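# Hang scaffold bracket on post ring at red-marked hole

## Task

Mount the scaffold bracket on the post's ring at the hole marked in red. Its jaws must be slid fully onto the ring and its wedge driven down through that same hole until it stops. When finished, the ring alone must carry the bracket: it may not touch the table or anything else there, and its tube must stick out radially, straight away from the post. The post is loose on the table and must be left upright in its original spot. Anything held in place only by the robot at the end does not count.

## Robot and tools

Robot: two arms, left_arm and right_arm, each with 7 joints plus a parallel gripper. Names are labels only; they do not match the sides of a camera picture.

Frame: all printed positions share one scene frame. Origin is on the table surface midway between the arms, +x runs out over the table, +z is up, and left_arm sits toward +y. Positions are in metres, orientations are quaternions in w,x,y,z order, velocities in m/s and rad/s. The printed hand position is approximate and drifts more when the arm is stretched far.

Gripper: fingers extend along the gripper's +z axis and close along its y axis. The reported end_effector_position lies between the pads when closed, roughly 2 cm behind the tips; closing pushes the tips about 10 mm further along +z.

Tool execute_actions, argument actions: a list holding zero or one item. Empty list: just read the state. A wait item is {"steps": N} with N up to 300; it commands nothing and returns once N control steps (each 1/30 s) have elapsed since the previous result, counting your reply time. A move item is {"rows": [...], "steps": N} with N up to 15 (default 15) and 1 to 15 rows. Each row is absolute joint targets, not offsets: exactly 16 numbers, one row for both arms together. Order: left_arm waist, shoulder, upper arm roll, elbow, forearm roll, wrist pitch, wrist roll, opening; then the same eight for right_arm. Both arms must be filled even if only one moves (repeat current values to hold one still). One row is used per step; if rows run out the final row repeats. Optional pictures (true/false) controls whether camera images come back.

Joint targets are radians, in the same convention printed under Joint positions. Stated ranges per arm, in column order: waist -6.283 to 6.283, shoulder -2.059 to 2.094, upper arm roll -6.283 to 6.283, elbow -0.192 to 3.927, forearm roll -6.283 to 6.283, wrist pitch -1.693 to 3.142, wrist roll -6.283 to 6.283. True stops may differ by up to 0.010. A target more than 0.010 beyond a stated end, and further out than the current angle, gets the whole call refused (nothing is sent). Targets past a real stop are clipped to it, and the result may print "joint sent to its limit", possibly about an earlier action; absence of that line proves nothing.

Opening is a scale from -1 (shut) to +1 (fully open, pad gap 0.084 m). To keep hold of something, command a value well under grip_measured (the measured opening on the same scale); the gap sets squeeze strength, up to about 24 N per pad for parts up to about 6 cm. Commanding -1 gives full force; echoing grip_measured gives a light press. Fast closing can overshoot force.

Motion limits: each joint target moves at most 3.14 rad/s, ramping up over 0.16 s, with all joints of an arm synchronised. Per step the target is kept within 0.623 rad of the measured angle, and if the targets would shift the gripper over 70 mm from where it is, they are scaled back. Large moves therefore need several calls. Between calls, arms keep heading to the last row sent until they settle or a step is HELD.

Result lines: the state line gives each arm's gripper pose and velocities. Joint positions and Joint velocities list each arm's joints then the pad gap (m, m/s). HELD marks steps where some of your row was not sent. "joint command not followed" means a clearance check changed or blocked targets on some steps. TORQUE FAULT: a joint hit its load limit (waist 45, shoulder 45, upper arm roll 27, elbow 27, forearm roll 27, wrist pitch 18, wrist roll 18 N m; held weight included); the arm backs off, freezes for 10 s and drops the rest of the call. MOTOR HOT appears at 65 °C; at 80 °C an OVER-TEMPERATURE FAULT brakes that arm until it cools. Holding loads, even while you think, heats motors.

Tool zoom_image: camera (cam_high, cam_left_wrist or cam_right_wrist) and region [x0, y0, x1, y1] in pixels of that camera's last full image, origin top-left, at most 504 by 504. All three images are 896x504.

Tool show_instructions: no arguments; shows the scene's reference pages (manual images). Moves nothing.

Tool finished_scene: argument scene (integer, the current scene number). Answering without any tool call ends everything.

Sequence suggestion: look, study reference images, locate the red-marked hole, grasp the bracket, slide its jaws fully on the ring, drive the wedge down through the hole, release so the ring bears it alone with the tube radial, confirm the post still stands in place, then finish.

Avoid: dropping or flinging parts, knocking anything off the table, tipping or dragging the post, hard shoves, letting the arms collide or press on each other, and heavy sustained loads. Expect occasional brief disturbances tugging a held part or nudging loose items; recheck after them. Time spent, including reply time, matters, and smooth low-effort motion is preferred.

Each tool is called after "Call:" in YAML: its name, and indented under it one key for each argument.

Reference images:

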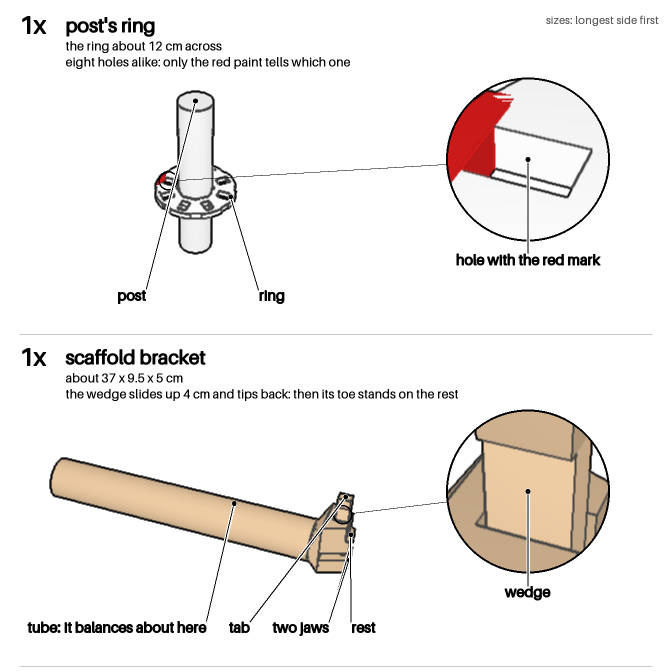

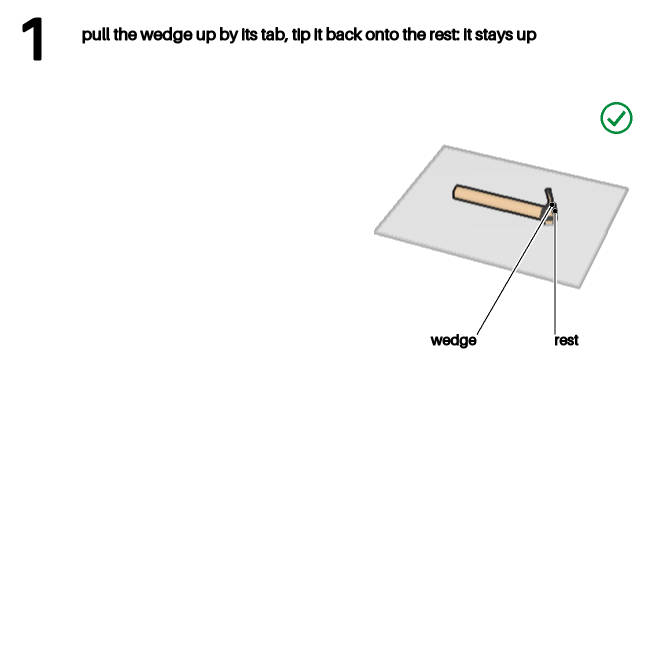

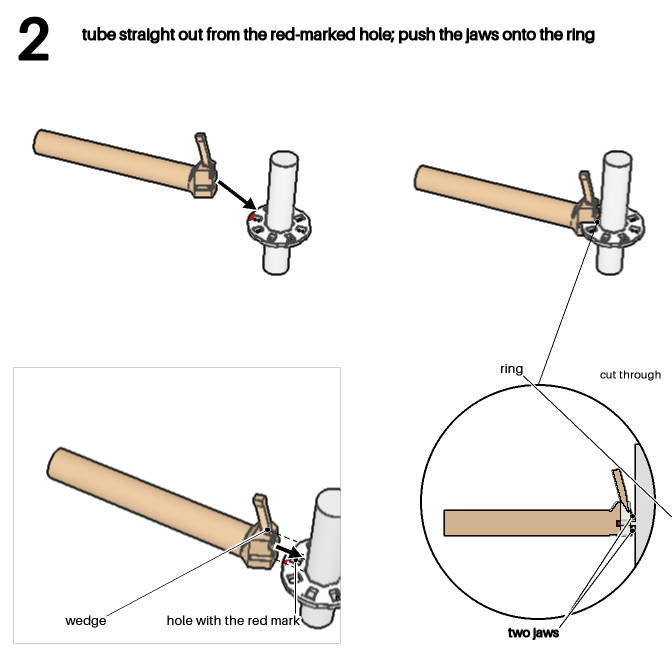

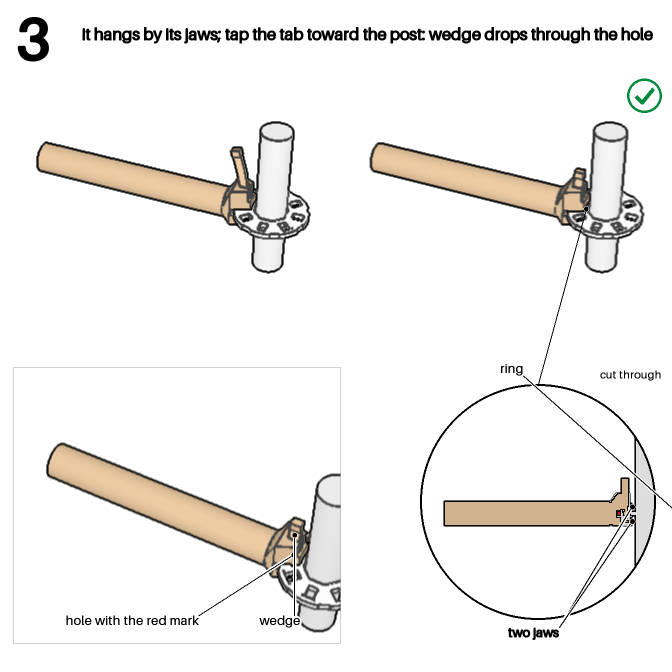

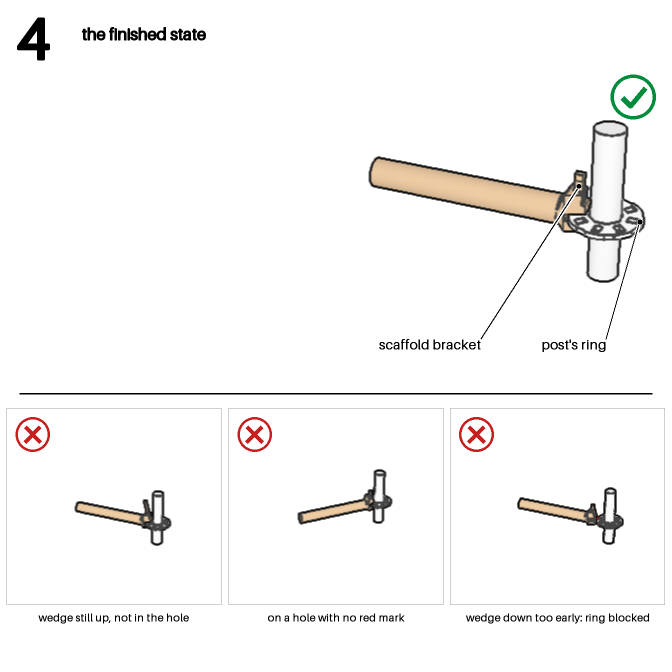

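## Session

Call:
execute_actions:
  actions: []

Scene clock: 0.00 s of 7800.00 s.
left_arm: end_effector_position=(+0.8273, +0.3552, +0.3132) grip_measured=+1.00 end_effector_quat_wxyz=(+0.597, -0.086, +0.770, +0.210) end_effector_velocity=(-0.000, -0.000, -0.000) end_effector_angular_velocity=(+0.000, +0.001, -0.000) | right_arm: end_effector_position=(+0.0434, +0.1666, +0.3777) grip_measured=+1.00 end_effector_quat_wxyz=(-0.176, +0.858, +0.467, +0.124) end_effector_velocity=(+0.000, -0.000, +0.000) end_effector_angular_velocity=(+0.000, -0.001, +0.001)
Joint positions: left_arm=[-0.234  0.924  0.013  2.209  1.623  0.597  1.584  0.084] | right_arm=[ 1.305  0.012  0.015  1.402 -0.003  0.956  0.464  0.084]
Joint velocities: left_arm=[-0.  0. -0. -0.  0.  0.  0. -0.] | right_arm=[-0.001 -0.001  0.    -0.    -0.    -0.    -0.002 -0.   ]
Motor temperatures (°C, as the motors report them): left_arm=[36 34 37 36 35 38 33] | right_arm=[35 35 38 37 35 32 34]

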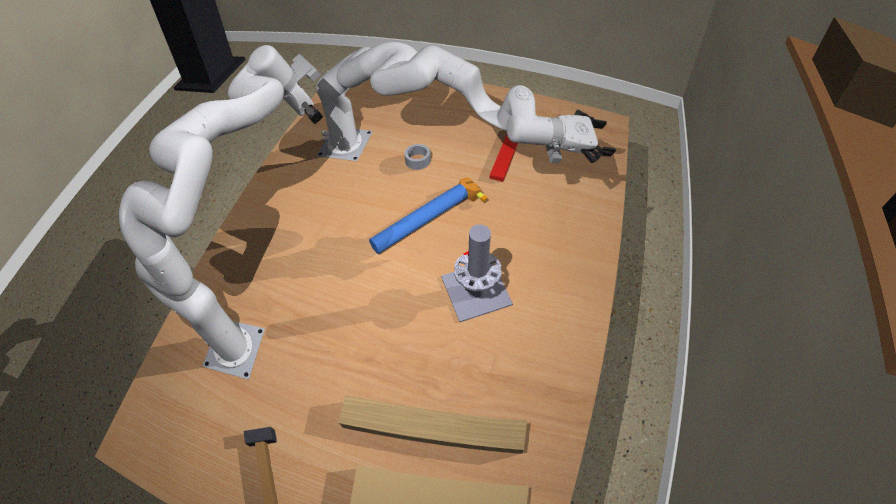

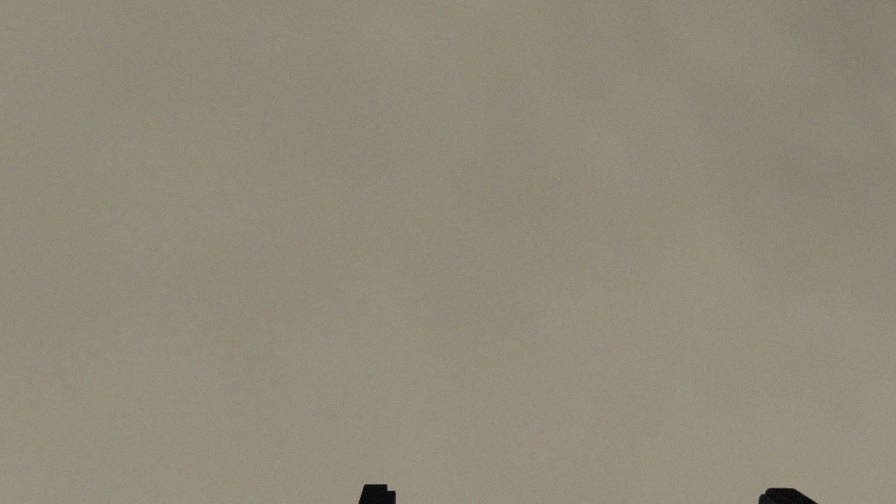

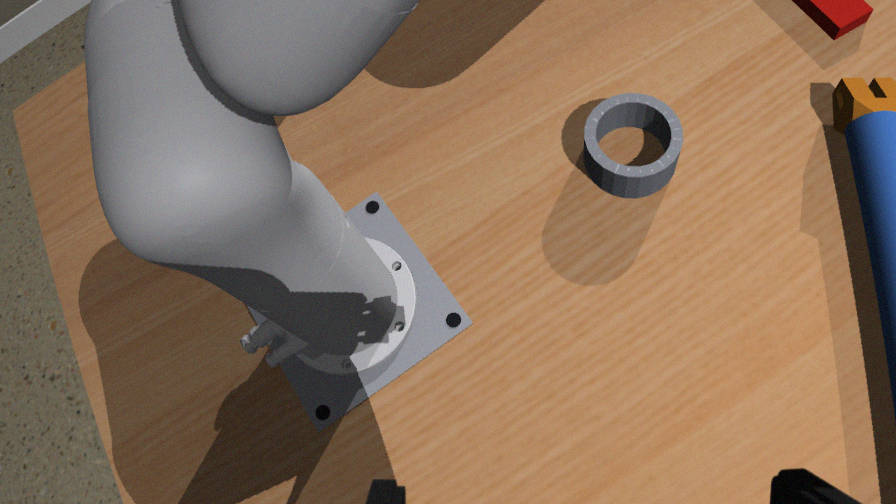

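Call:
zoom_image:
  camera: "cam_high"
  region: [360, 130, 560, 330]

Call:
zoom_image:
  camera: "cam_right_wrist"
  region: [696, 0, 896, 200]

Region (360, 130, 560, 330) of cam_high's 896x504 image, scaled by 2.520, with more detail than that image has.

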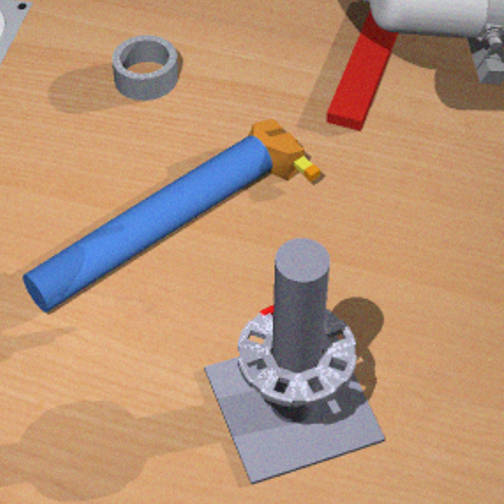

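Region (696, 0, 896, 200) of cam_right_wrist's 896x504 image, scaled by 2.520, with more detail than that image has.

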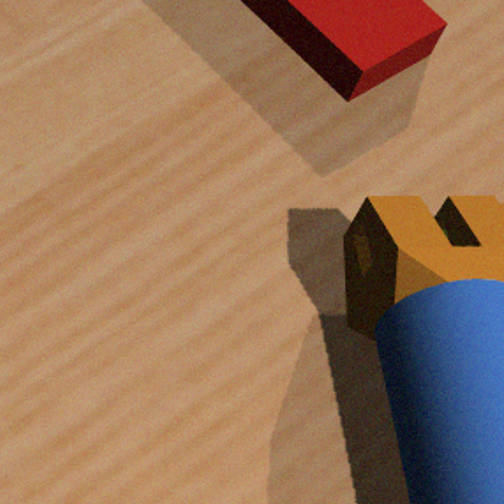

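Call:
execute_actions:
  actions:
    - {"rows": [[-0.234,0.924,0.013,2.209,1.623,0.597,1.584,1, 0.4,-0.1,0,1.6,0,1.7,0.4,1]], "steps": 15}
  pictures: false

Call:
execute_actions:
  actions:
    - {"rows": [[-0.234,-0.1,0,1.6,0,1.7,0,1, 0.4,-0.1,0,1.6,0,1.7,0.4,1]], "steps": 15}
  pictures: false

Call:
execute_actions:
  actions:
    - {"steps": 60}

Scene clock: 95.63 s of 7800.00 s.
left_arm: end_effector_position=(+0.8273, +0.3556, +0.3136) grip_measured=+1.00 end_effector_quat_wxyz=(+0.597, -0.086, +0.770, +0.210) end_effector_velocity=(+0.000, +0.001, +0.001) end_effector_angular_velocity=(+0.001, -0.001, +0.001) | right_arm: end_effector_position=(+0.2089, +0.0604, +0.4000) grip_measured=+1.00 end_effector_quat_wxyz=(-0.089, +0.935, +0.332, +0.092) end_effector_velocity=(+0.343, -0.307, +0.039) end_effector_angular_velocity=(-0.341, +0.152, -0.796)
Joint positions: left_arm=[-0.234  0.924  0.013  2.209  1.623  0.597  1.584  0.084] | right_arm=[ 0.969 -0.037  0.007  1.489 -0.002  1.269  0.436  0.084]
Joint velocities: left_arm=[ 0.001 -0.     0.001  0.001  0.    -0.     0.    -0.   ] | right_arm=[-0.834 -0.091 -0.011  0.161  0.002  0.625 -0.052 -0.   ]
Motor temperatures (°C, as the motors report them): left_arm=[36 37 37 41 35 38 33] | right_arm=[35 36 38 42 35 33 34]
Steps of this call (steps 1 to 90: nothing new was sent; then 92.13 s passed at rest; steps 91 to 105: all 15 steps of this action). Readings (joint positions):
91: left_arm=[-0.234 0.924 0.013 2.209 1.623 0.597 1.584] | right_arm=[1.304 0.012 0.015 1.402 -0.003 0.956 0.464]
92: left_arm=[-0.234 0.924 0.013 2.209 1.623 0.597 1.584] | right_arm=[1.301 0.011 0.016 1.403 -0.003 0.961 0.464]
94: left_arm=[-0.234 0.924 0.013 2.209 1.623 0.597 1.584] | right_arm=[1.267 0.006 0.022 1.413 -0.002 1.000 0.460]
98: left_arm=[-0.234 0.924 0.013 2.209 1.623 0.597 1.584] | right_arm=[1.158 -0.013 0.011 1.446 -0.002 1.103 0.450]
105: the state above

Scene clock: 96.13 s of 7800.00 s.
left_arm: end_effector_position=(+0.7059, +0.4591, +0.4149) grip_measured=+1.00 end_effector_quat_wxyz=(+0.537, -0.511, +0.660, +0.121) end_effector_velocity=(-0.357, +0.171, +0.242) end_effector_angular_velocity=(-1.340, -0.675, +1.400) | right_arm: end_effector_position=(+0.3323, -0.1280, +0.4243) grip_measured=+1.00 end_effector_quat_wxyz=(-0.015, +0.991, +0.134, +0.026) end_effector_velocity=(+0.136, -0.426, +0.059) end_effector_angular_velocity=(-0.256, +0.319, -0.868)
Joint positions: left_arm=[-0.234  0.505  0.007  1.892  1.204  1.016  1.165  0.084] | right_arm=[ 0.533 -0.085  0.002  1.574 -0.     1.599  0.408  0.084]
Joint velocities: left_arm=[ 0.001 -0.95  -0.011 -0.479 -0.942  0.941 -0.942 -0.   ] | right_arm=[-0.911 -0.101 -0.012  0.179  0.002  0.689 -0.055 -0.   ]
Motor temperatures (°C, as the motors report them): left_arm=[36 37 37 41 35 38 33] | right_arm=[35 36 38 42 35 33 34]
Steps of this call (steps 1 to 15: all 15 steps of this action). Readings (joint positions):
1: left_arm=[-0.234 0.924 0.013 2.209 1.623 0.597 1.584] | right_arm=[0.941 -0.040 0.007 1.494 -0.002 1.290 0.434]
2: left_arm=[-0.234 0.921 0.013 2.204 1.619 0.602 1.579] | right_arm=[0.913 -0.043 0.007 1.500 -0.002 1.312 0.433]
4: left_arm=[-0.235 0.884 0.011 2.159 1.576 0.644 1.536] | right_arm=[0.856 -0.050 0.006 1.511 -0.001 1.354 0.429]
8: left_arm=[-0.234 0.735 0.009 2.035 1.431 0.789 1.392] | right_arm=[0.741 -0.062 0.004 1.533 -0.001 1.442 0.422]
15: the state above

Scene clock: 98.13 s of 7800.00 s.
left_arm: end_effector_position=(+0.3908, +0.3447, +0.4333) grip_measured=+1.00 end_effector_quat_wxyz=(-0.000, +0.996, -0.085, -0.000) end_effector_velocity=(+0.000, +0.000, -0.000) end_effector_angular_velocity=(+0.000, +0.000, +0.001) | right_arm: end_effector_position=(+0.3465, -0.1901, +0.4333) grip_measured=+1.00 end_effector_quat_wxyz=(+0.000, +0.997, +0.071, +0.000) end_effector_velocity=(+0.000, -0.000, +0.000) end_effector_angular_velocity=(-0.000, -0.001, -0.000)
Joint positions: left_arm=[-0.234 -0.1    0.     1.6    0.     1.7    0.     0.084] | right_arm=[ 0.4   -0.1    0.     1.6    0.     1.7    0.4    0.084]
Joint velocities: left_arm=[ 0. -0.  0. -0.  0. -0.  0.  0.] | right_arm=[ 0.    -0.    -0.    -0.    -0.001  0.    -0.    -0.   ]
Motor temperatures (°C, as the motors report them): left_arm=[36 37 37 41 35 38 33] | right_arm=[35 36 38 42 35 33 34]
Steps of this call (steps 1 to 45: the robot went on to your last target; steps 46 to 60: nothing new was sent). Readings (joint positions):
1: left_arm=[-0.234 0.473 0.006 1.876 1.172 1.048 1.133] | right_arm=[0.502 -0.089 0.001 1.580 -0.000 1.623 0.407]
2: left_arm=[-0.234 0.442 0.006 1.861 1.140 1.080 1.101] | right_arm=[0.473 -0.092 0.001 1.586 -0.000 1.645 0.405]
4: left_arm=[-0.234 0.380 0.005 1.833 1.073 1.147 1.034] | right_arm=[0.430 -0.097 -0.004 1.594 -0.001 1.675 0.402]
8: left_arm=[-0.234 0.261 0.004 1.775 0.916 1.284 0.877] | right_arm=[0.407 -0.100 0.001 1.599 0.000 1.695 0.400]
60: the state above
All arms were judged still, so your last target was given up. Only a new action makes them travel on or press farther. Fingers that are still opening or closing keep moving.

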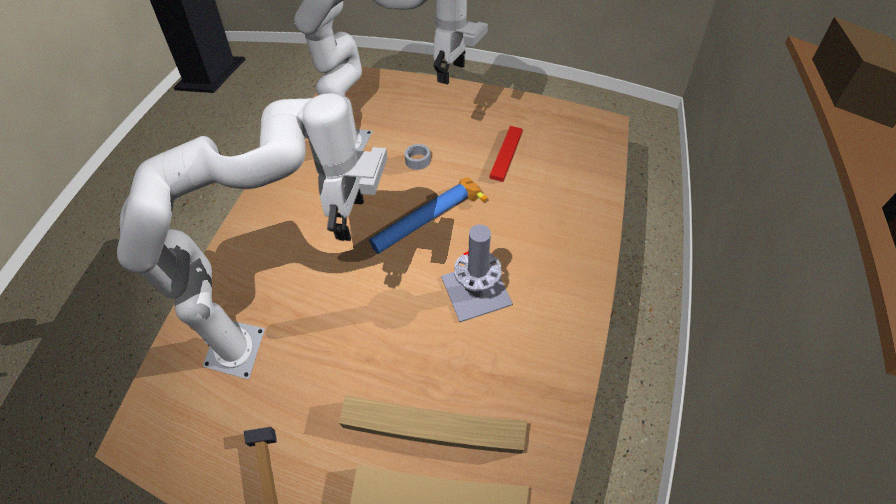

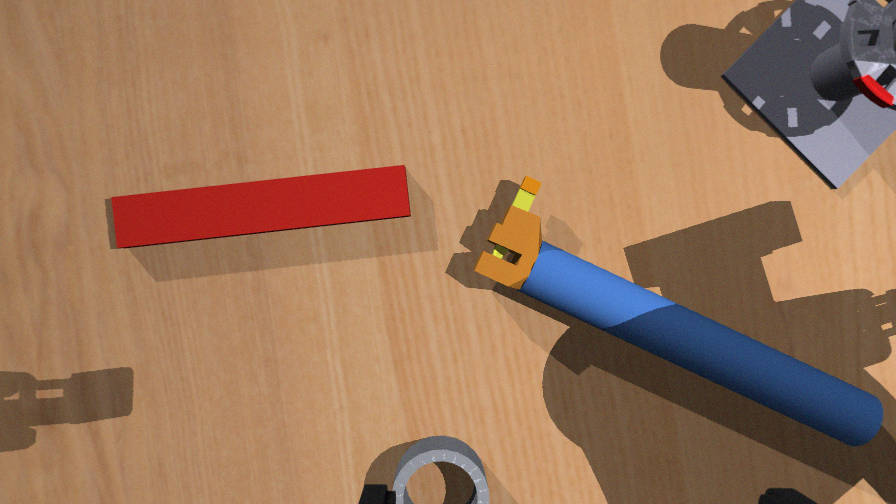

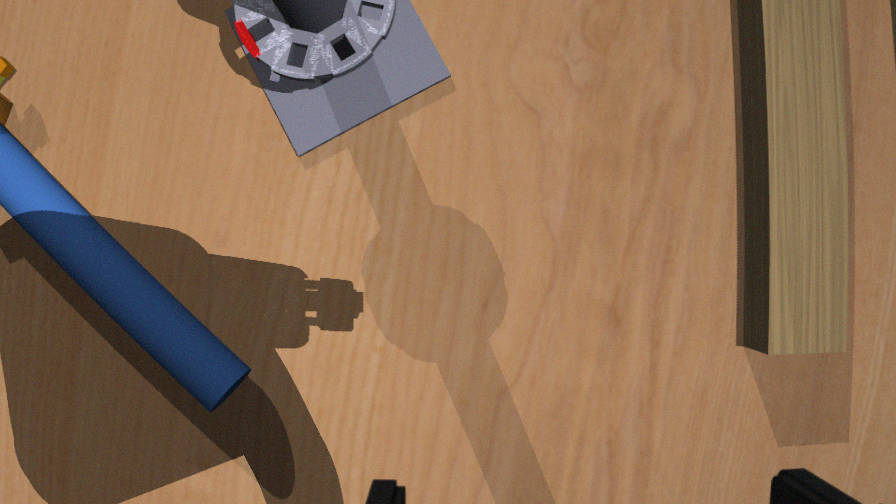

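Call:
execute_actions:
  actions:
    - {"rows": [[-0.531,-0.0144,0,1.0175,0,1.0319,-1.417,1, 0.4,-0.1,0,1.6,0,1.7,0.4,1]], "steps": 15}
  pictures: false

Call:
execute_actions:
  actions:
    - {"steps": 30}

Scene clock: 206.17 s of 7800.00 s.
left_arm: end_effector_position=(+0.4038, +0.2562, +0.2886) grip_measured=+1.00 end_effector_quat_wxyz=(-0.001, +0.997, +0.083, -0.002) end_effector_velocity=(-0.050, -0.183, -0.324) end_effector_angular_velocity=(+0.004, -0.011, +1.378) | right_arm: end_effector_position=(+0.3465, -0.1901, +0.4333) grip_measured=+1.00 end_effector_quat_wxyz=(+0.000, +0.997, +0.071, +0.000) end_effector_velocity=(+0.000, -0.000, -0.000) end_effector_angular_velocity=(-0.001, -0.001, +0.001)
Joint positions: left_arm=[-0.417 -0.046 -0.001  1.24  -0.     1.291 -0.521  0.084] | right_arm=[ 0.4   -0.1   -0.     1.6    0.     1.7    0.4    0.084]
Joint velocities: left_arm=[-0.408  0.116  0.    -0.797  0.    -0.922 -1.786  0.   ] | right_arm=[-0.     0.     0.     0.    -0.001  0.    -0.001 -0.   ]
Motor temperatures (°C, as the motors report them): left_arm=[36 35 37 41 35 38 33] | right_arm=[35 35 38 42 35 33 34]
Steps of this call (steps 1 to 90: nothing new was sent; then 104.53 s passed at rest; steps 91 to 105: all 15 steps of this action). Readings (joint positions):
91: left_arm=[-0.234 -0.100 0.000 1.600 0.000 1.700 -0.000] | right_arm=[0.400 -0.100 -0.000 1.600 0.000 1.700 0.400]
92: left_arm=[-0.236 -0.100 0.001 1.597 0.000 1.695 -0.005] | right_arm=[0.400 -0.100 -0.000 1.600 -0.000 1.700 0.400]
94: left_arm=[-0.254 -0.098 0.004 1.563 0.001 1.653 -0.047] | right_arm=[0.400 -0.100 -0.000 1.600 0.000 1.700 0.400]
98: left_arm=[-0.317 -0.075 -0.000 1.437 -0.000 1.518 -0.187] | right_arm=[0.400 -0.100 -0.000 1.600 -0.000 1.700 0.400]
105: the state above

Scene clock: 207.17 s of 7800.00 s.
left_arm: end_effector_position=(+0.3773, +0.2111, +0.2001) grip_measured=+1.00 end_effector_quat_wxyz=(+0.000, +0.889, +0.457, +0.000) end_effector_velocity=(-0.001, +0.000, -0.001) end_effector_angular_velocity=(+0.001, +0.003, -0.000) | right_arm: end_effector_position=(+0.3465, -0.1901, +0.4333) grip_measured=+1.00 end_effector_quat_wxyz=(+0.000, +0.997, +0.071, +0.000) end_effector_velocity=(+0.000, +0.000, -0.000) end_effector_angular_velocity=(-0.001, -0.000, -0.001)
Joint positions: left_arm=[-0.531 -0.014  0.     1.018  0.     1.032 -1.417  0.084] | right_arm=[ 0.4   -0.1   -0.     1.6    0.     1.7    0.4    0.084]
Joint velocities: left_arm=[-0.     0.    -0.001 -0.003 -0.    -0.    -0.001 -0.   ] | right_arm=[ 0.001  0.001  0.     0.    -0.001  0.     0.001  0.   ]
Motor temperatures (°C, as the motors report them): left_arm=[36 35 37 41 35 38 33] | right_arm=[35 35 38 42 35 33 34]
Steps of this call (steps 1 to 30: the robot went on to your last target). Readings (joint positions):
1: left_arm=[-0.431 -0.042 -0.001 1.214 -0.000 1.260 -0.584] | right_arm=[0.400 -0.100 0.000 1.600 0.000 1.700 0.400]
2: left_arm=[-0.444 -0.039 -0.001 1.188 -0.000 1.230 -0.651] | right_arm=[0.400 -0.100 -0.000 1.600 0.000 1.700 0.400]
4: left_arm=[-0.469 -0.032 -0.000 1.138 -0.000 1.173 -0.806] | right_arm=[0.400 -0.100 -0.000 1.600 -0.000 1.700 0.400]
8: left_arm=[-0.510 -0.020 -0.001 1.058 -0.000 1.082 -1.166] | right_arm=[0.400 -0.100 -0.000 1.600 -0.000 1.700 0.400]
30: the state above

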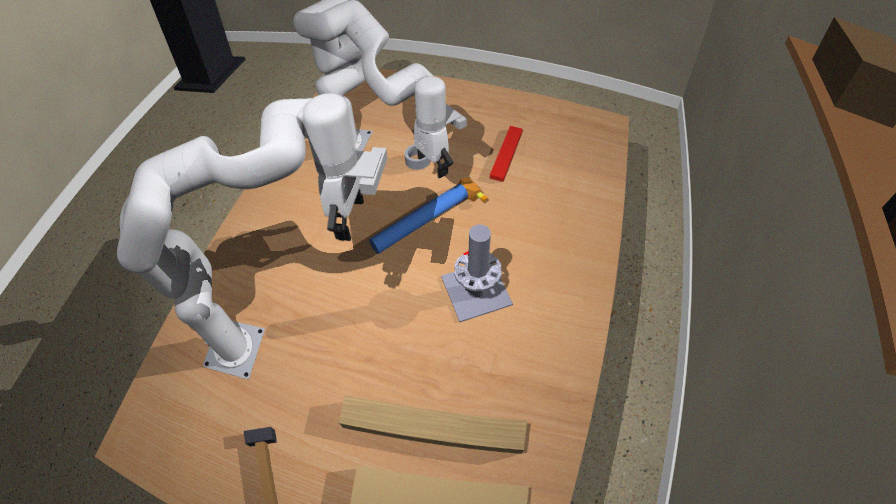

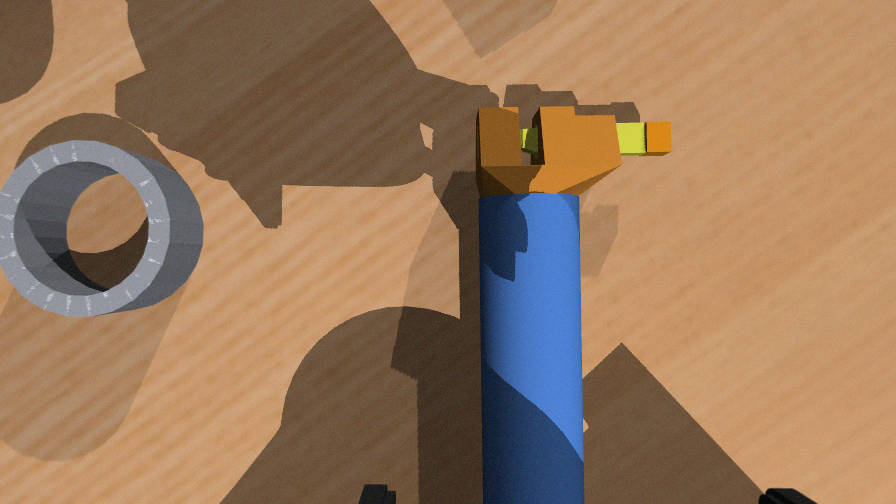

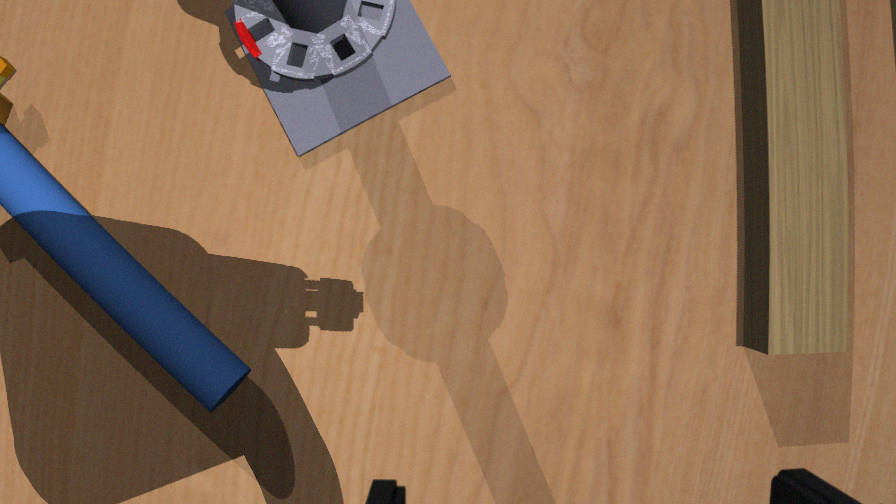

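Call:
execute_actions:
  actions:
    - {"rows": [[-0.535,0.1855,0,0.9146,0,0.7291,-1.441,1, 0.4,-0.1,0,1.6,0,1.7,0.4,1]], "steps": 15}
  pictures: false

Call:
execute_actions:
  actions:
    - {"steps": 15}

Scene clock: 231.33 s of 7800.00 s.
left_arm: end_effector_position=(+0.3854, +0.2049, +0.0928) grip_measured=+1.00 end_effector_quat_wxyz=(+0.000, +0.885, +0.466, +0.000) end_effector_velocity=(+0.021, -0.012, +0.002) end_effector_angular_velocity=(-0.037, -0.073, +0.003) | right_arm: end_effector_position=(+0.3465, -0.1901, +0.4333) grip_measured=+1.00 end_effector_quat_wxyz=(+0.000, +0.997, +0.071, +0.000) end_effector_velocity=(-0.000, +0.001, -0.001) end_effector_angular_velocity=(-0.001, +0.001, -0.002)
Joint positions: left_arm=[-0.535  0.181 -0.     0.918  0.     0.736 -1.44   0.084] | right_arm=[ 0.4   -0.1   -0.     1.6    0.     1.7    0.4    0.084]
Joint velocities: left_arm=[-0.002  0.018 -0.002  0.011  0.    -0.089 -0.006  0.   ] | right_arm=[ 0.001  0.001  0.001 -0.     0.     0.     0.003 -0.   ]
Motor temperatures (°C, as the motors report them): left_arm=[36 35 37 41 35 38 33] | right_arm=[35 36 38 42 35 33 34]
Steps of this call (steps 1 to 15: the robot went on to your last target; steps 16 to 90: nothing new was sent; then 20.67 s passed at rest; steps 91 to 105: all 15 steps of this action). Readings (joint positions):
91: left_arm=[-0.531 -0.014 0.000 1.017 -0.000 1.032 -1.417] | right_arm=[0.400 -0.100 -0.000 1.600 -0.000 1.700 0.400]
92: left_arm=[-0.531 -0.012 0.000 1.017 0.000 1.027 -1.417] | right_arm=[0.400 -0.100 -0.000 1.600 -0.000 1.700 0.400]
94: left_arm=[-0.532 0.011 0.000 1.007 0.000 0.983 -1.421] | right_arm=[0.400 -0.100 -0.000 1.600 0.000 1.700 0.400]
98: left_arm=[-0.534 0.117 -0.000 0.949 -0.000 0.836 -1.433] | right_arm=[0.400 -0.100 -0.000 1.600 -0.000 1.700 0.400]
105: the state above

Scene clock: 231.83 s of 7800.00 s.
left_arm: end_effector_position=(+0.3851, +0.2050, +0.0902) grip_measured=+1.00 end_effector_quat_wxyz=(+0.000, +0.885, +0.466, +0.000) end_effector_velocity=(-0.000, -0.000, -0.001) end_effector_angular_velocity=(+0.001, +0.001, -0.001) | right_arm: end_effector_position=(+0.3465, -0.1901, +0.4333) grip_measured=+1.00 end_effector_quat_wxyz=(+0.000, +0.997, +0.071, +0.000) end_effector_velocity=(+0.000, -0.000, +0.000) end_effector_angular_velocity=(+0.000, -0.001, -0.002)
Joint positions: left_arm=[-0.535  0.185 -0.     0.915  0.     0.729 -1.441  0.084] | right_arm=[ 0.4   -0.1   -0.     1.6   -0.     1.7    0.4    0.084]
Joint velocities: left_arm=[-0.     0.002 -0.    -0.     0.    -0.001  0.001 -0.   ] | right_arm=[ 0.    -0.001 -0.     0.    -0.    -0.     0.002 -0.   ]
Motor temperatures (°C, as the motors report them): left_arm=[36 35 37 41 35 38 33] | right_arm=[35 36 38 42 35 33 34]
Steps of this call (steps 1 to 15: the robot went on to your last target). Readings (joint positions):
1: left_arm=[-0.535 0.181 -0.000 0.918 0.000 0.734 -1.441] | right_arm=[0.400 -0.100 0.000 1.600 -0.000 1.700 0.400]
2: left_arm=[-0.535 0.182 -0.000 0.918 0.000 0.732 -1.441] | right_arm=[0.400 -0.100 -0.000 1.600 0.000 1.700 0.400]
4: left_arm=[-0.535 0.183 -0.000 0.916 0.000 0.731 -1.441] | right_arm=[0.400 -0.100 -0.000 1.600 -0.000 1.700 0.400]
8: left_arm=[-0.535 0.185 0.000 0.915 0.000 0.729 -1.441] | right_arm=[0.400 -0.100 -0.000 1.600 0.000 1.700 0.400]
15: the state above
All arms were judged still, so your last target was given up. Only a new action makes them travel on or press farther. Fingers that are still opening or closing keep moving.

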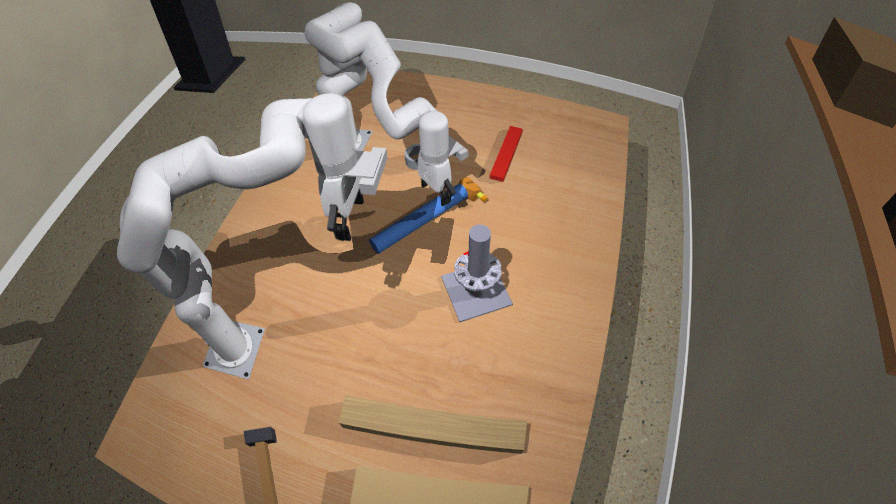

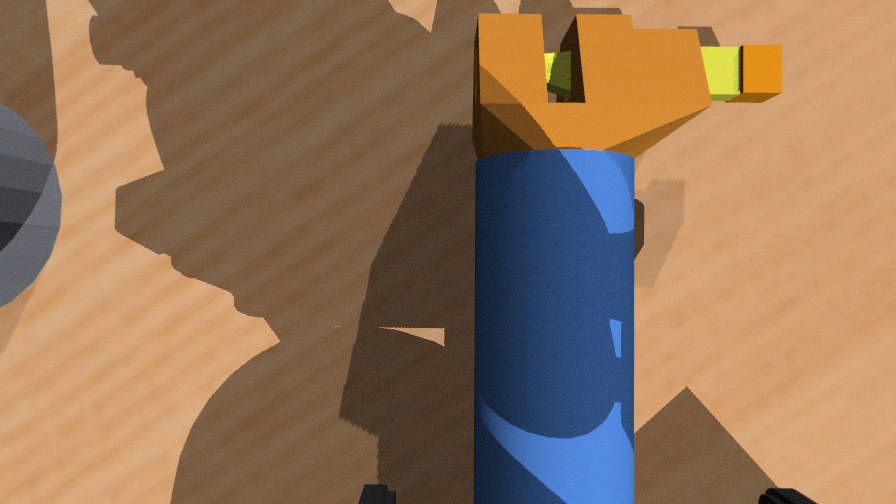

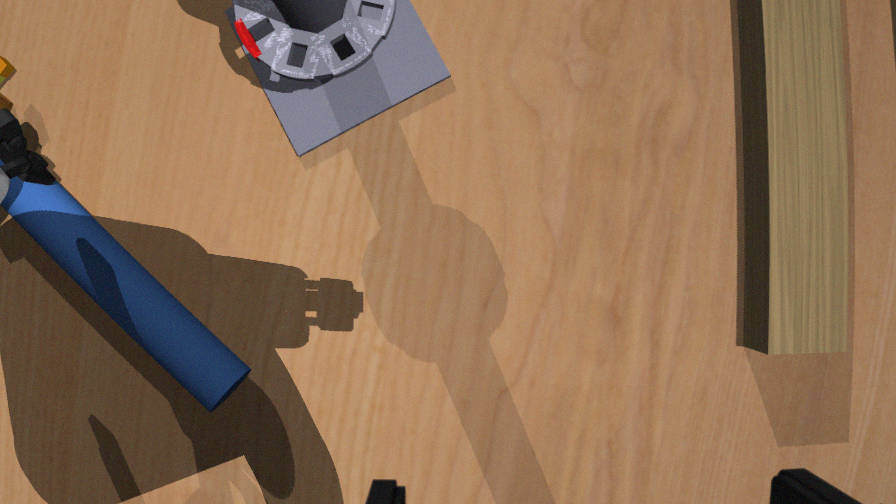

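Call:
execute_actions:
  actions:
    - {"rows": [[-0.5355,0.23,0,0.909,0,0.679,-1.442,1, 0.4,-0.1,0,1.6,0,1.7,0.4,1],[-0.5355,0.23,0,0.909,0,0.679,-1.442,1, 0.4,-0.1,0,1.6,0,1.7,0.4,1],[-0.5355,0.23,0,0.909,0,0.679,-1.442,1, 0.4,-0.1,0,1.6,0,1.7,0.4,1],[-0.5358,0.28,0,0.903,0,0.623,-1.442,1, 0.4,-0.1,0,1.6,0,1.7,0.4,1],[-0.5358,0.28,0,0.903,0,0.623,-1.442,1, 0.4,-0.1,0,1.6,0,1.7,0.4,1],[-0.5358,0.28,0,0.903,0,0.623,-1.442,1, 0.4,-0.1,0,1.6,0,1.7,0.4,1],[-0.5358,0.3277,0,0.8998,0,0.5721,-1.442,1, 0.4,-0.1,0,1.6,0,1.7,0.4,1]], "steps": 15}
  pictures: false

Call:
execute_actions:
  actions:
    - {"steps": 12}

Scene clock: 250.33 s of 7800.00 s.
left_arm: end_effector_position=(+0.3872, +0.2035, +0.0313) grip_measured=+1.00 end_effector_quat_wxyz=(-0.000, +0.885, +0.466, -0.000) end_effector_velocity=(+0.020, -0.012, +0.004) end_effector_angular_velocity=(-0.030, -0.058, -0.003) | right_arm: end_effector_position=(+0.3465, -0.1901, +0.4333) grip_measured=+1.00 end_effector_quat_wxyz=(+0.000, +0.997, +0.071, +0.000) end_effector_velocity=(-0.000, +0.000, -0.000) end_effector_angular_velocity=(+0.000, +0.000, +0.001)
Joint positions: left_arm=[-0.536  0.324  0.     0.9   -0.     0.577 -1.442  0.084] | right_arm=[ 0.4   -0.1    0.     1.6    0.     1.7    0.4    0.084]
Joint velocities: left_arm=[-0.001  0.02  -0.002  0.026  0.    -0.059 -0.     0.   ] | right_arm=[-0.     0.001  0.     0.     0.     0.    -0.001 -0.   ]
Motor temperatures (°C, as the motors report them): left_arm=[36 35 37 41 35 38 33] | right_arm=[35 36 38 42 35 33 34]
Steps of this call (steps 1 to 90: nothing new was sent; then 15.00 s passed at rest; steps 91 to 105: all 15 steps of this action). Readings (joint positions):
91: left_arm=[-0.535 0.186 -0.000 0.915 -0.000 0.729 -1.441] | right_arm=[0.400 -0.100 0.000 1.600 -0.000 1.700 0.400]
92: left_arm=[-0.535 0.188 -0.000 0.915 0.000 0.724 -1.441] | right_arm=[0.400 -0.100 -0.000 1.600 -0.000 1.700 0.400]
94: left_arm=[-0.535 0.208 -0.000 0.914 0.000 0.701 -1.442] | right_arm=[0.400 -0.100 -0.000 1.600 -0.000 1.700 0.400]
98: left_arm=[-0.536 0.266 -0.000 0.904 -0.000 0.639 -1.442] | right_arm=[0.400 -0.100 -0.000 1.600 -0.000 1.700 0.400]
105: the state above

Scene clock: 250.73 s of 7800.00 s.
left_arm: end_effector_position=(+0.3876, +0.2033, +0.0302) grip_measured=+1.00 end_effector_quat_wxyz=(+0.000, +0.885, +0.466, +0.000) end_effector_velocity=(-0.000, +0.001, -0.001) end_effector_angular_velocity=(+0.001, +0.001, +0.002) | right_arm: end_effector_position=(+0.3465, -0.1901, +0.4333) grip_measured=+1.00 end_effector_quat_wxyz=(+0.000, +0.997, +0.071, +0.000) end_effector_velocity=(+0.000, -0.000, -0.000) end_effector_angular_velocity=(-0.001, -0.000, -0.001)
Joint positions: left_arm=[-0.536  0.327 -0.     0.9    0.     0.572 -1.442  0.084] | right_arm=[ 0.4   -0.1    0.     1.6   -0.     1.7    0.4    0.084]
Joint velocities: left_arm=[ 0.     0.002  0.001  0.    -0.    -0.001 -0.     0.   ] | right_arm=[-0.     0.001 -0.     0.    -0.001  0.     0.     0.   ]
Motor temperatures (°C, as the motors report them): left_arm=[36 35 37 41 35 38 33] | right_arm=[35 36 38 42 35 33 34]
Steps of this call (steps 1 to 12: the robot went on to your last target). Readings (joint positions):
1: left_arm=[-0.536 0.325 -0.000 0.901 0.000 0.575 -1.442] | right_arm=[0.400 -0.100 -0.000 1.600 0.000 1.700 0.400]
2: left_arm=[-0.536 0.325 -0.000 0.901 0.000 0.574 -1.442] | right_arm=[0.400 -0.100 -0.000 1.600 -0.000 1.700 0.400]
4: left_arm=[-0.536 0.326 -0.000 0.901 0.000 0.573 -1.442] | right_arm=[0.400 -0.100 -0.000 1.600 -0.000 1.700 0.400]
8: left_arm=[-0.536 0.327 -0.000 0.900 0.000 0.572 -1.442] | right_arm=[0.400 -0.100 -0.000 1.600 0.000 1.700 0.400]
12: the state above

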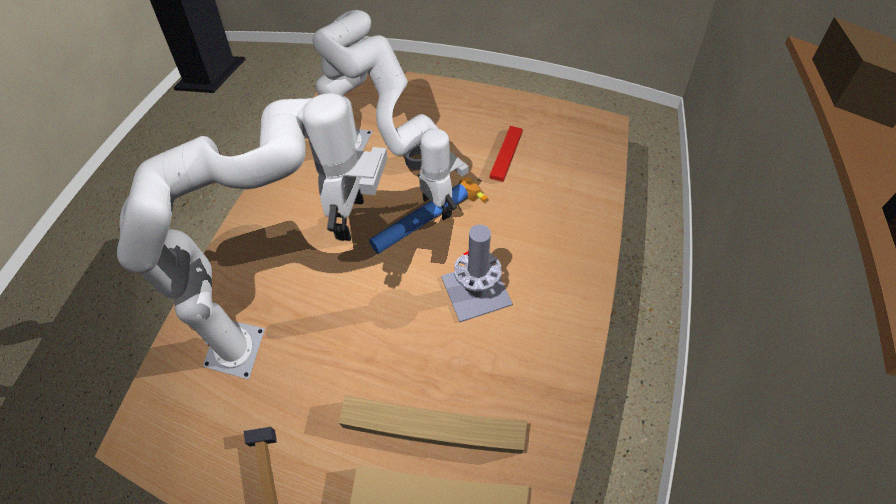

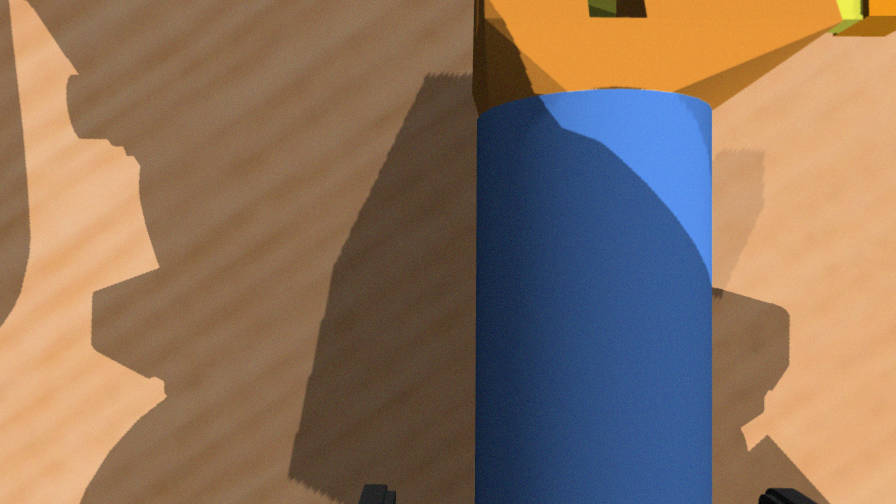

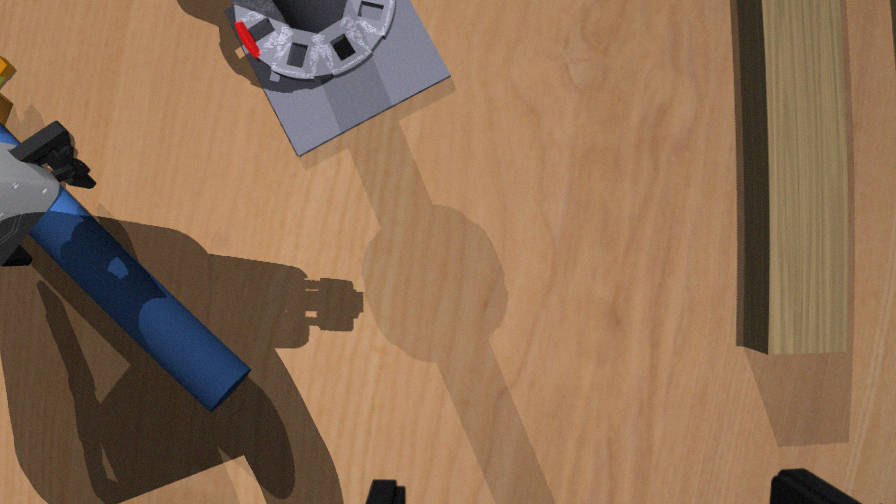

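Call:
execute_actions:
  actions:
    - {"rows": [[-0.5358,0.3277,0,0.8998,0,0.5721,-1.442,0.7, 0.4,-0.1,0,1.6,0,1.7,0.4,1],[-0.5358,0.3277,0,0.8998,0,0.5721,-1.442,0.5, 0.4,-0.1,0,1.6,0,1.7,0.4,1],[-0.5358,0.3277,0,0.8998,0,0.5721,-1.442,0.4, 0.4,-0.1,0,1.6,0,1.7,0.4,1],[-0.5358,0.3277,0,0.8998,0,0.5721,-1.442,0.3, 0.4,-0.1,0,1.6,0,1.7,0.4,1],[-0.5358,0.3277,0,0.8998,0,0.5721,-1.442,0.25, 0.4,-0.1,0,1.6,0,1.7,0.4,1],[-0.5358,0.3277,0,0.8998,0,0.5721,-1.442,0.2, 0.4,-0.1,0,1.6,0,1.7,0.4,1],[-0.5358,0.3277,0,0.8998,0,0.5721,-1.442,0.15, 0.4,-0.1,0,1.6,0,1.7,0.4,1],[-0.5358,0.3277,0,0.8998,0,0.5721,-1.442,0.1, 0.4,-0.1,0,1.6,0,1.7,0.4,1],[-0.5358,0.3277,0,0.8998,0,0.5721,-1.442,0.05, 0.4,-0.1,0,1.6,0,1.7,0.4,1],[-0.5358,0.3277,0,0.8998,0,0.5721,-1.442,0.0, 0.4,-0.1,0,1.6,0,1.7,0.4,1],[-0.5358,0.3277,0,0.8998,0,0.5721,-1.442,-0.1, 0.4,-0.1,0,1.6,0,1.7,0.4,1],[-0.5358,0.3277,0,0.8998,0,0.5721,-1.442,-0.2, 0.4,-0.1,0,1.6,0,1.7,0.4,1],[-0.5358,0.3277,0,0.8998,0,0.5721,-1.442,-0.4, 0.4,-0.1,0,1.6,0,1.7,0.4,1],[-0.5358,0.3277,0,0.8998,0,0.5721,-1.442,-0.6, 0.4,-0.1,0,1.6,0,1.7,0.4,1],[-0.5358,0.3277,0,0.8998,0,0.5721,-1.442,-0.8, 0.4,-0.1,0,1.6,0,1.7,0.4,1]], "steps": 15}
  pictures: false

Call:
execute_actions:
  actions:
    - {"steps": 15}
  pictures: false

Scene clock: 268.67 s of 7800.00 s.
left_arm: end_effector_position=(+0.3879, +0.2030, +0.0304) grip_measured=+0.13 end_effector_quat_wxyz=(+0.001, +0.885, +0.466, +0.000) end_effector_velocity=(-0.000, +0.000, -0.000) end_effector_angular_velocity=(+0.001, +0.001, -0.001) | right_arm: end_effector_position=(+0.3465, -0.1901, +0.4333) grip_measured=+1.00 end_effector_quat_wxyz=(+0.000, +0.997, +0.071, +0.000) end_effector_velocity=(+0.001, -0.001, -0.000) end_effector_angular_velocity=(-0.002, -0.000, -0.001)
Joint positions: left_arm=[-0.536  0.328 -0.     0.901 -0.     0.572 -1.442  0.05 ] | right_arm=[ 0.4   -0.1   -0.     1.6    0.     1.7    0.4    0.084]
Joint velocities: left_arm=[ 0.    -0.     0.    -0.001  0.     0.     0.001  0.   ] | right_arm=[-0.001  0.001 -0.     0.    -0.002  0.     0.    -0.   ]
Motor temperatures (°C, as the motors report them): left_arm=[36 35 37 40 35 38 33] | right_arm=[35 36 38 42 35 33 34]
Steps of this call (steps 1 to 15: the robot went on to your last target; steps 16 to 90: nothing new was sent; then 14.43 s passed at rest; steps 91 to 105: all 15 steps of this action). Readings (joint positions):
91: left_arm=[-0.536 0.328 0.000 0.900 -0.000 0.572 -1.442] | right_arm=[0.400 -0.100 -0.000 1.600 0.000 1.700 0.400]
92: left_arm=[-0.536 0.328 0.000 0.900 0.000 0.572 -1.442] | right_arm=[0.400 -0.100 -0.000 1.600 0.000 1.700 0.400]
94: left_arm=[-0.536 0.328 -0.000 0.900 0.000 0.572 -1.442] | right_arm=[0.400 -0.100 -0.000 1.600 0.000 1.700 0.400]
98: left_arm=[-0.536 0.328 -0.000 0.901 -0.000 0.571 -1.442] | right_arm=[0.400 -0.100 -0.000 1.600 -0.000 1.700 0.400]
105: the state above

Scene clock: 269.17 s of 7800.00 s.
left_arm: end_effector_position=(+0.3878, +0.2031, +0.0303) grip_measured=+0.13 end_effector_quat_wxyz=(+0.000, +0.885, +0.466, +0.000) end_effector_velocity=(-0.000, +0.000, -0.000) end_effector_angular_velocity=(+0.000, +0.001, +0.001) | right_arm: end_effector_position=(+0.3465, -0.1901, +0.4333) grip_measured=+1.00 end_effector_quat_wxyz=(+0.000, +0.997, +0.071, +0.000) end_effector_velocity=(+0.000, -0.000, -0.001) end_effector_angular_velocity=(-0.001, +0.001, -0.002)
Joint positions: left_arm=[-0.536  0.327 -0.     0.9    0.     0.572 -1.442  0.05 ] | right_arm=[ 0.4   -0.1   -0.     1.6    0.     1.7    0.4    0.084]
Joint velocities: left_arm=[ 0.     0.    -0.    -0.001  0.     0.    -0.001  0.   ] | right_arm=[-0.     0.001 -0.    -0.    -0.    -0.     0.001  0.   ]
Motor temperatures (°C, as the motors report them): left_arm=[36 35 37 40 35 38 33] | right_arm=[35 36 38 42 35 33 34]
Steps of this call (steps 1 to 15: the robot went on to your last target). Readings (joint positions):
1: left_arm=[-0.536 0.328 -0.000 0.901 -0.000 0.572 -1.442] | right_arm=[0.400 -0.100 0.000 1.600 -0.000 1.700 0.400]
2: left_arm=[-0.536 0.328 -0.000 0.901 -0.000 0.572 -1.442] | right_arm=[0.400 -0.100 0.000 1.600 0.000 1.700 0.400]
4: left_arm=[-0.536 0.328 -0.000 0.900 -0.000 0.572 -1.442] | right_arm=[0.400 -0.100 -0.000 1.600 0.000 1.700 0.400]
8: left_arm=[-0.536 0.327 -0.000 0.900 0.000 0.572 -1.442] | right_arm=[0.400 -0.100 0.000 1.600 0.000 1.700 0.400]
15: the state above
All arms were judged still, so your last target was given up. Only a new action makes them travel on or press farther. Fingers that are still opening or closing keep moving.


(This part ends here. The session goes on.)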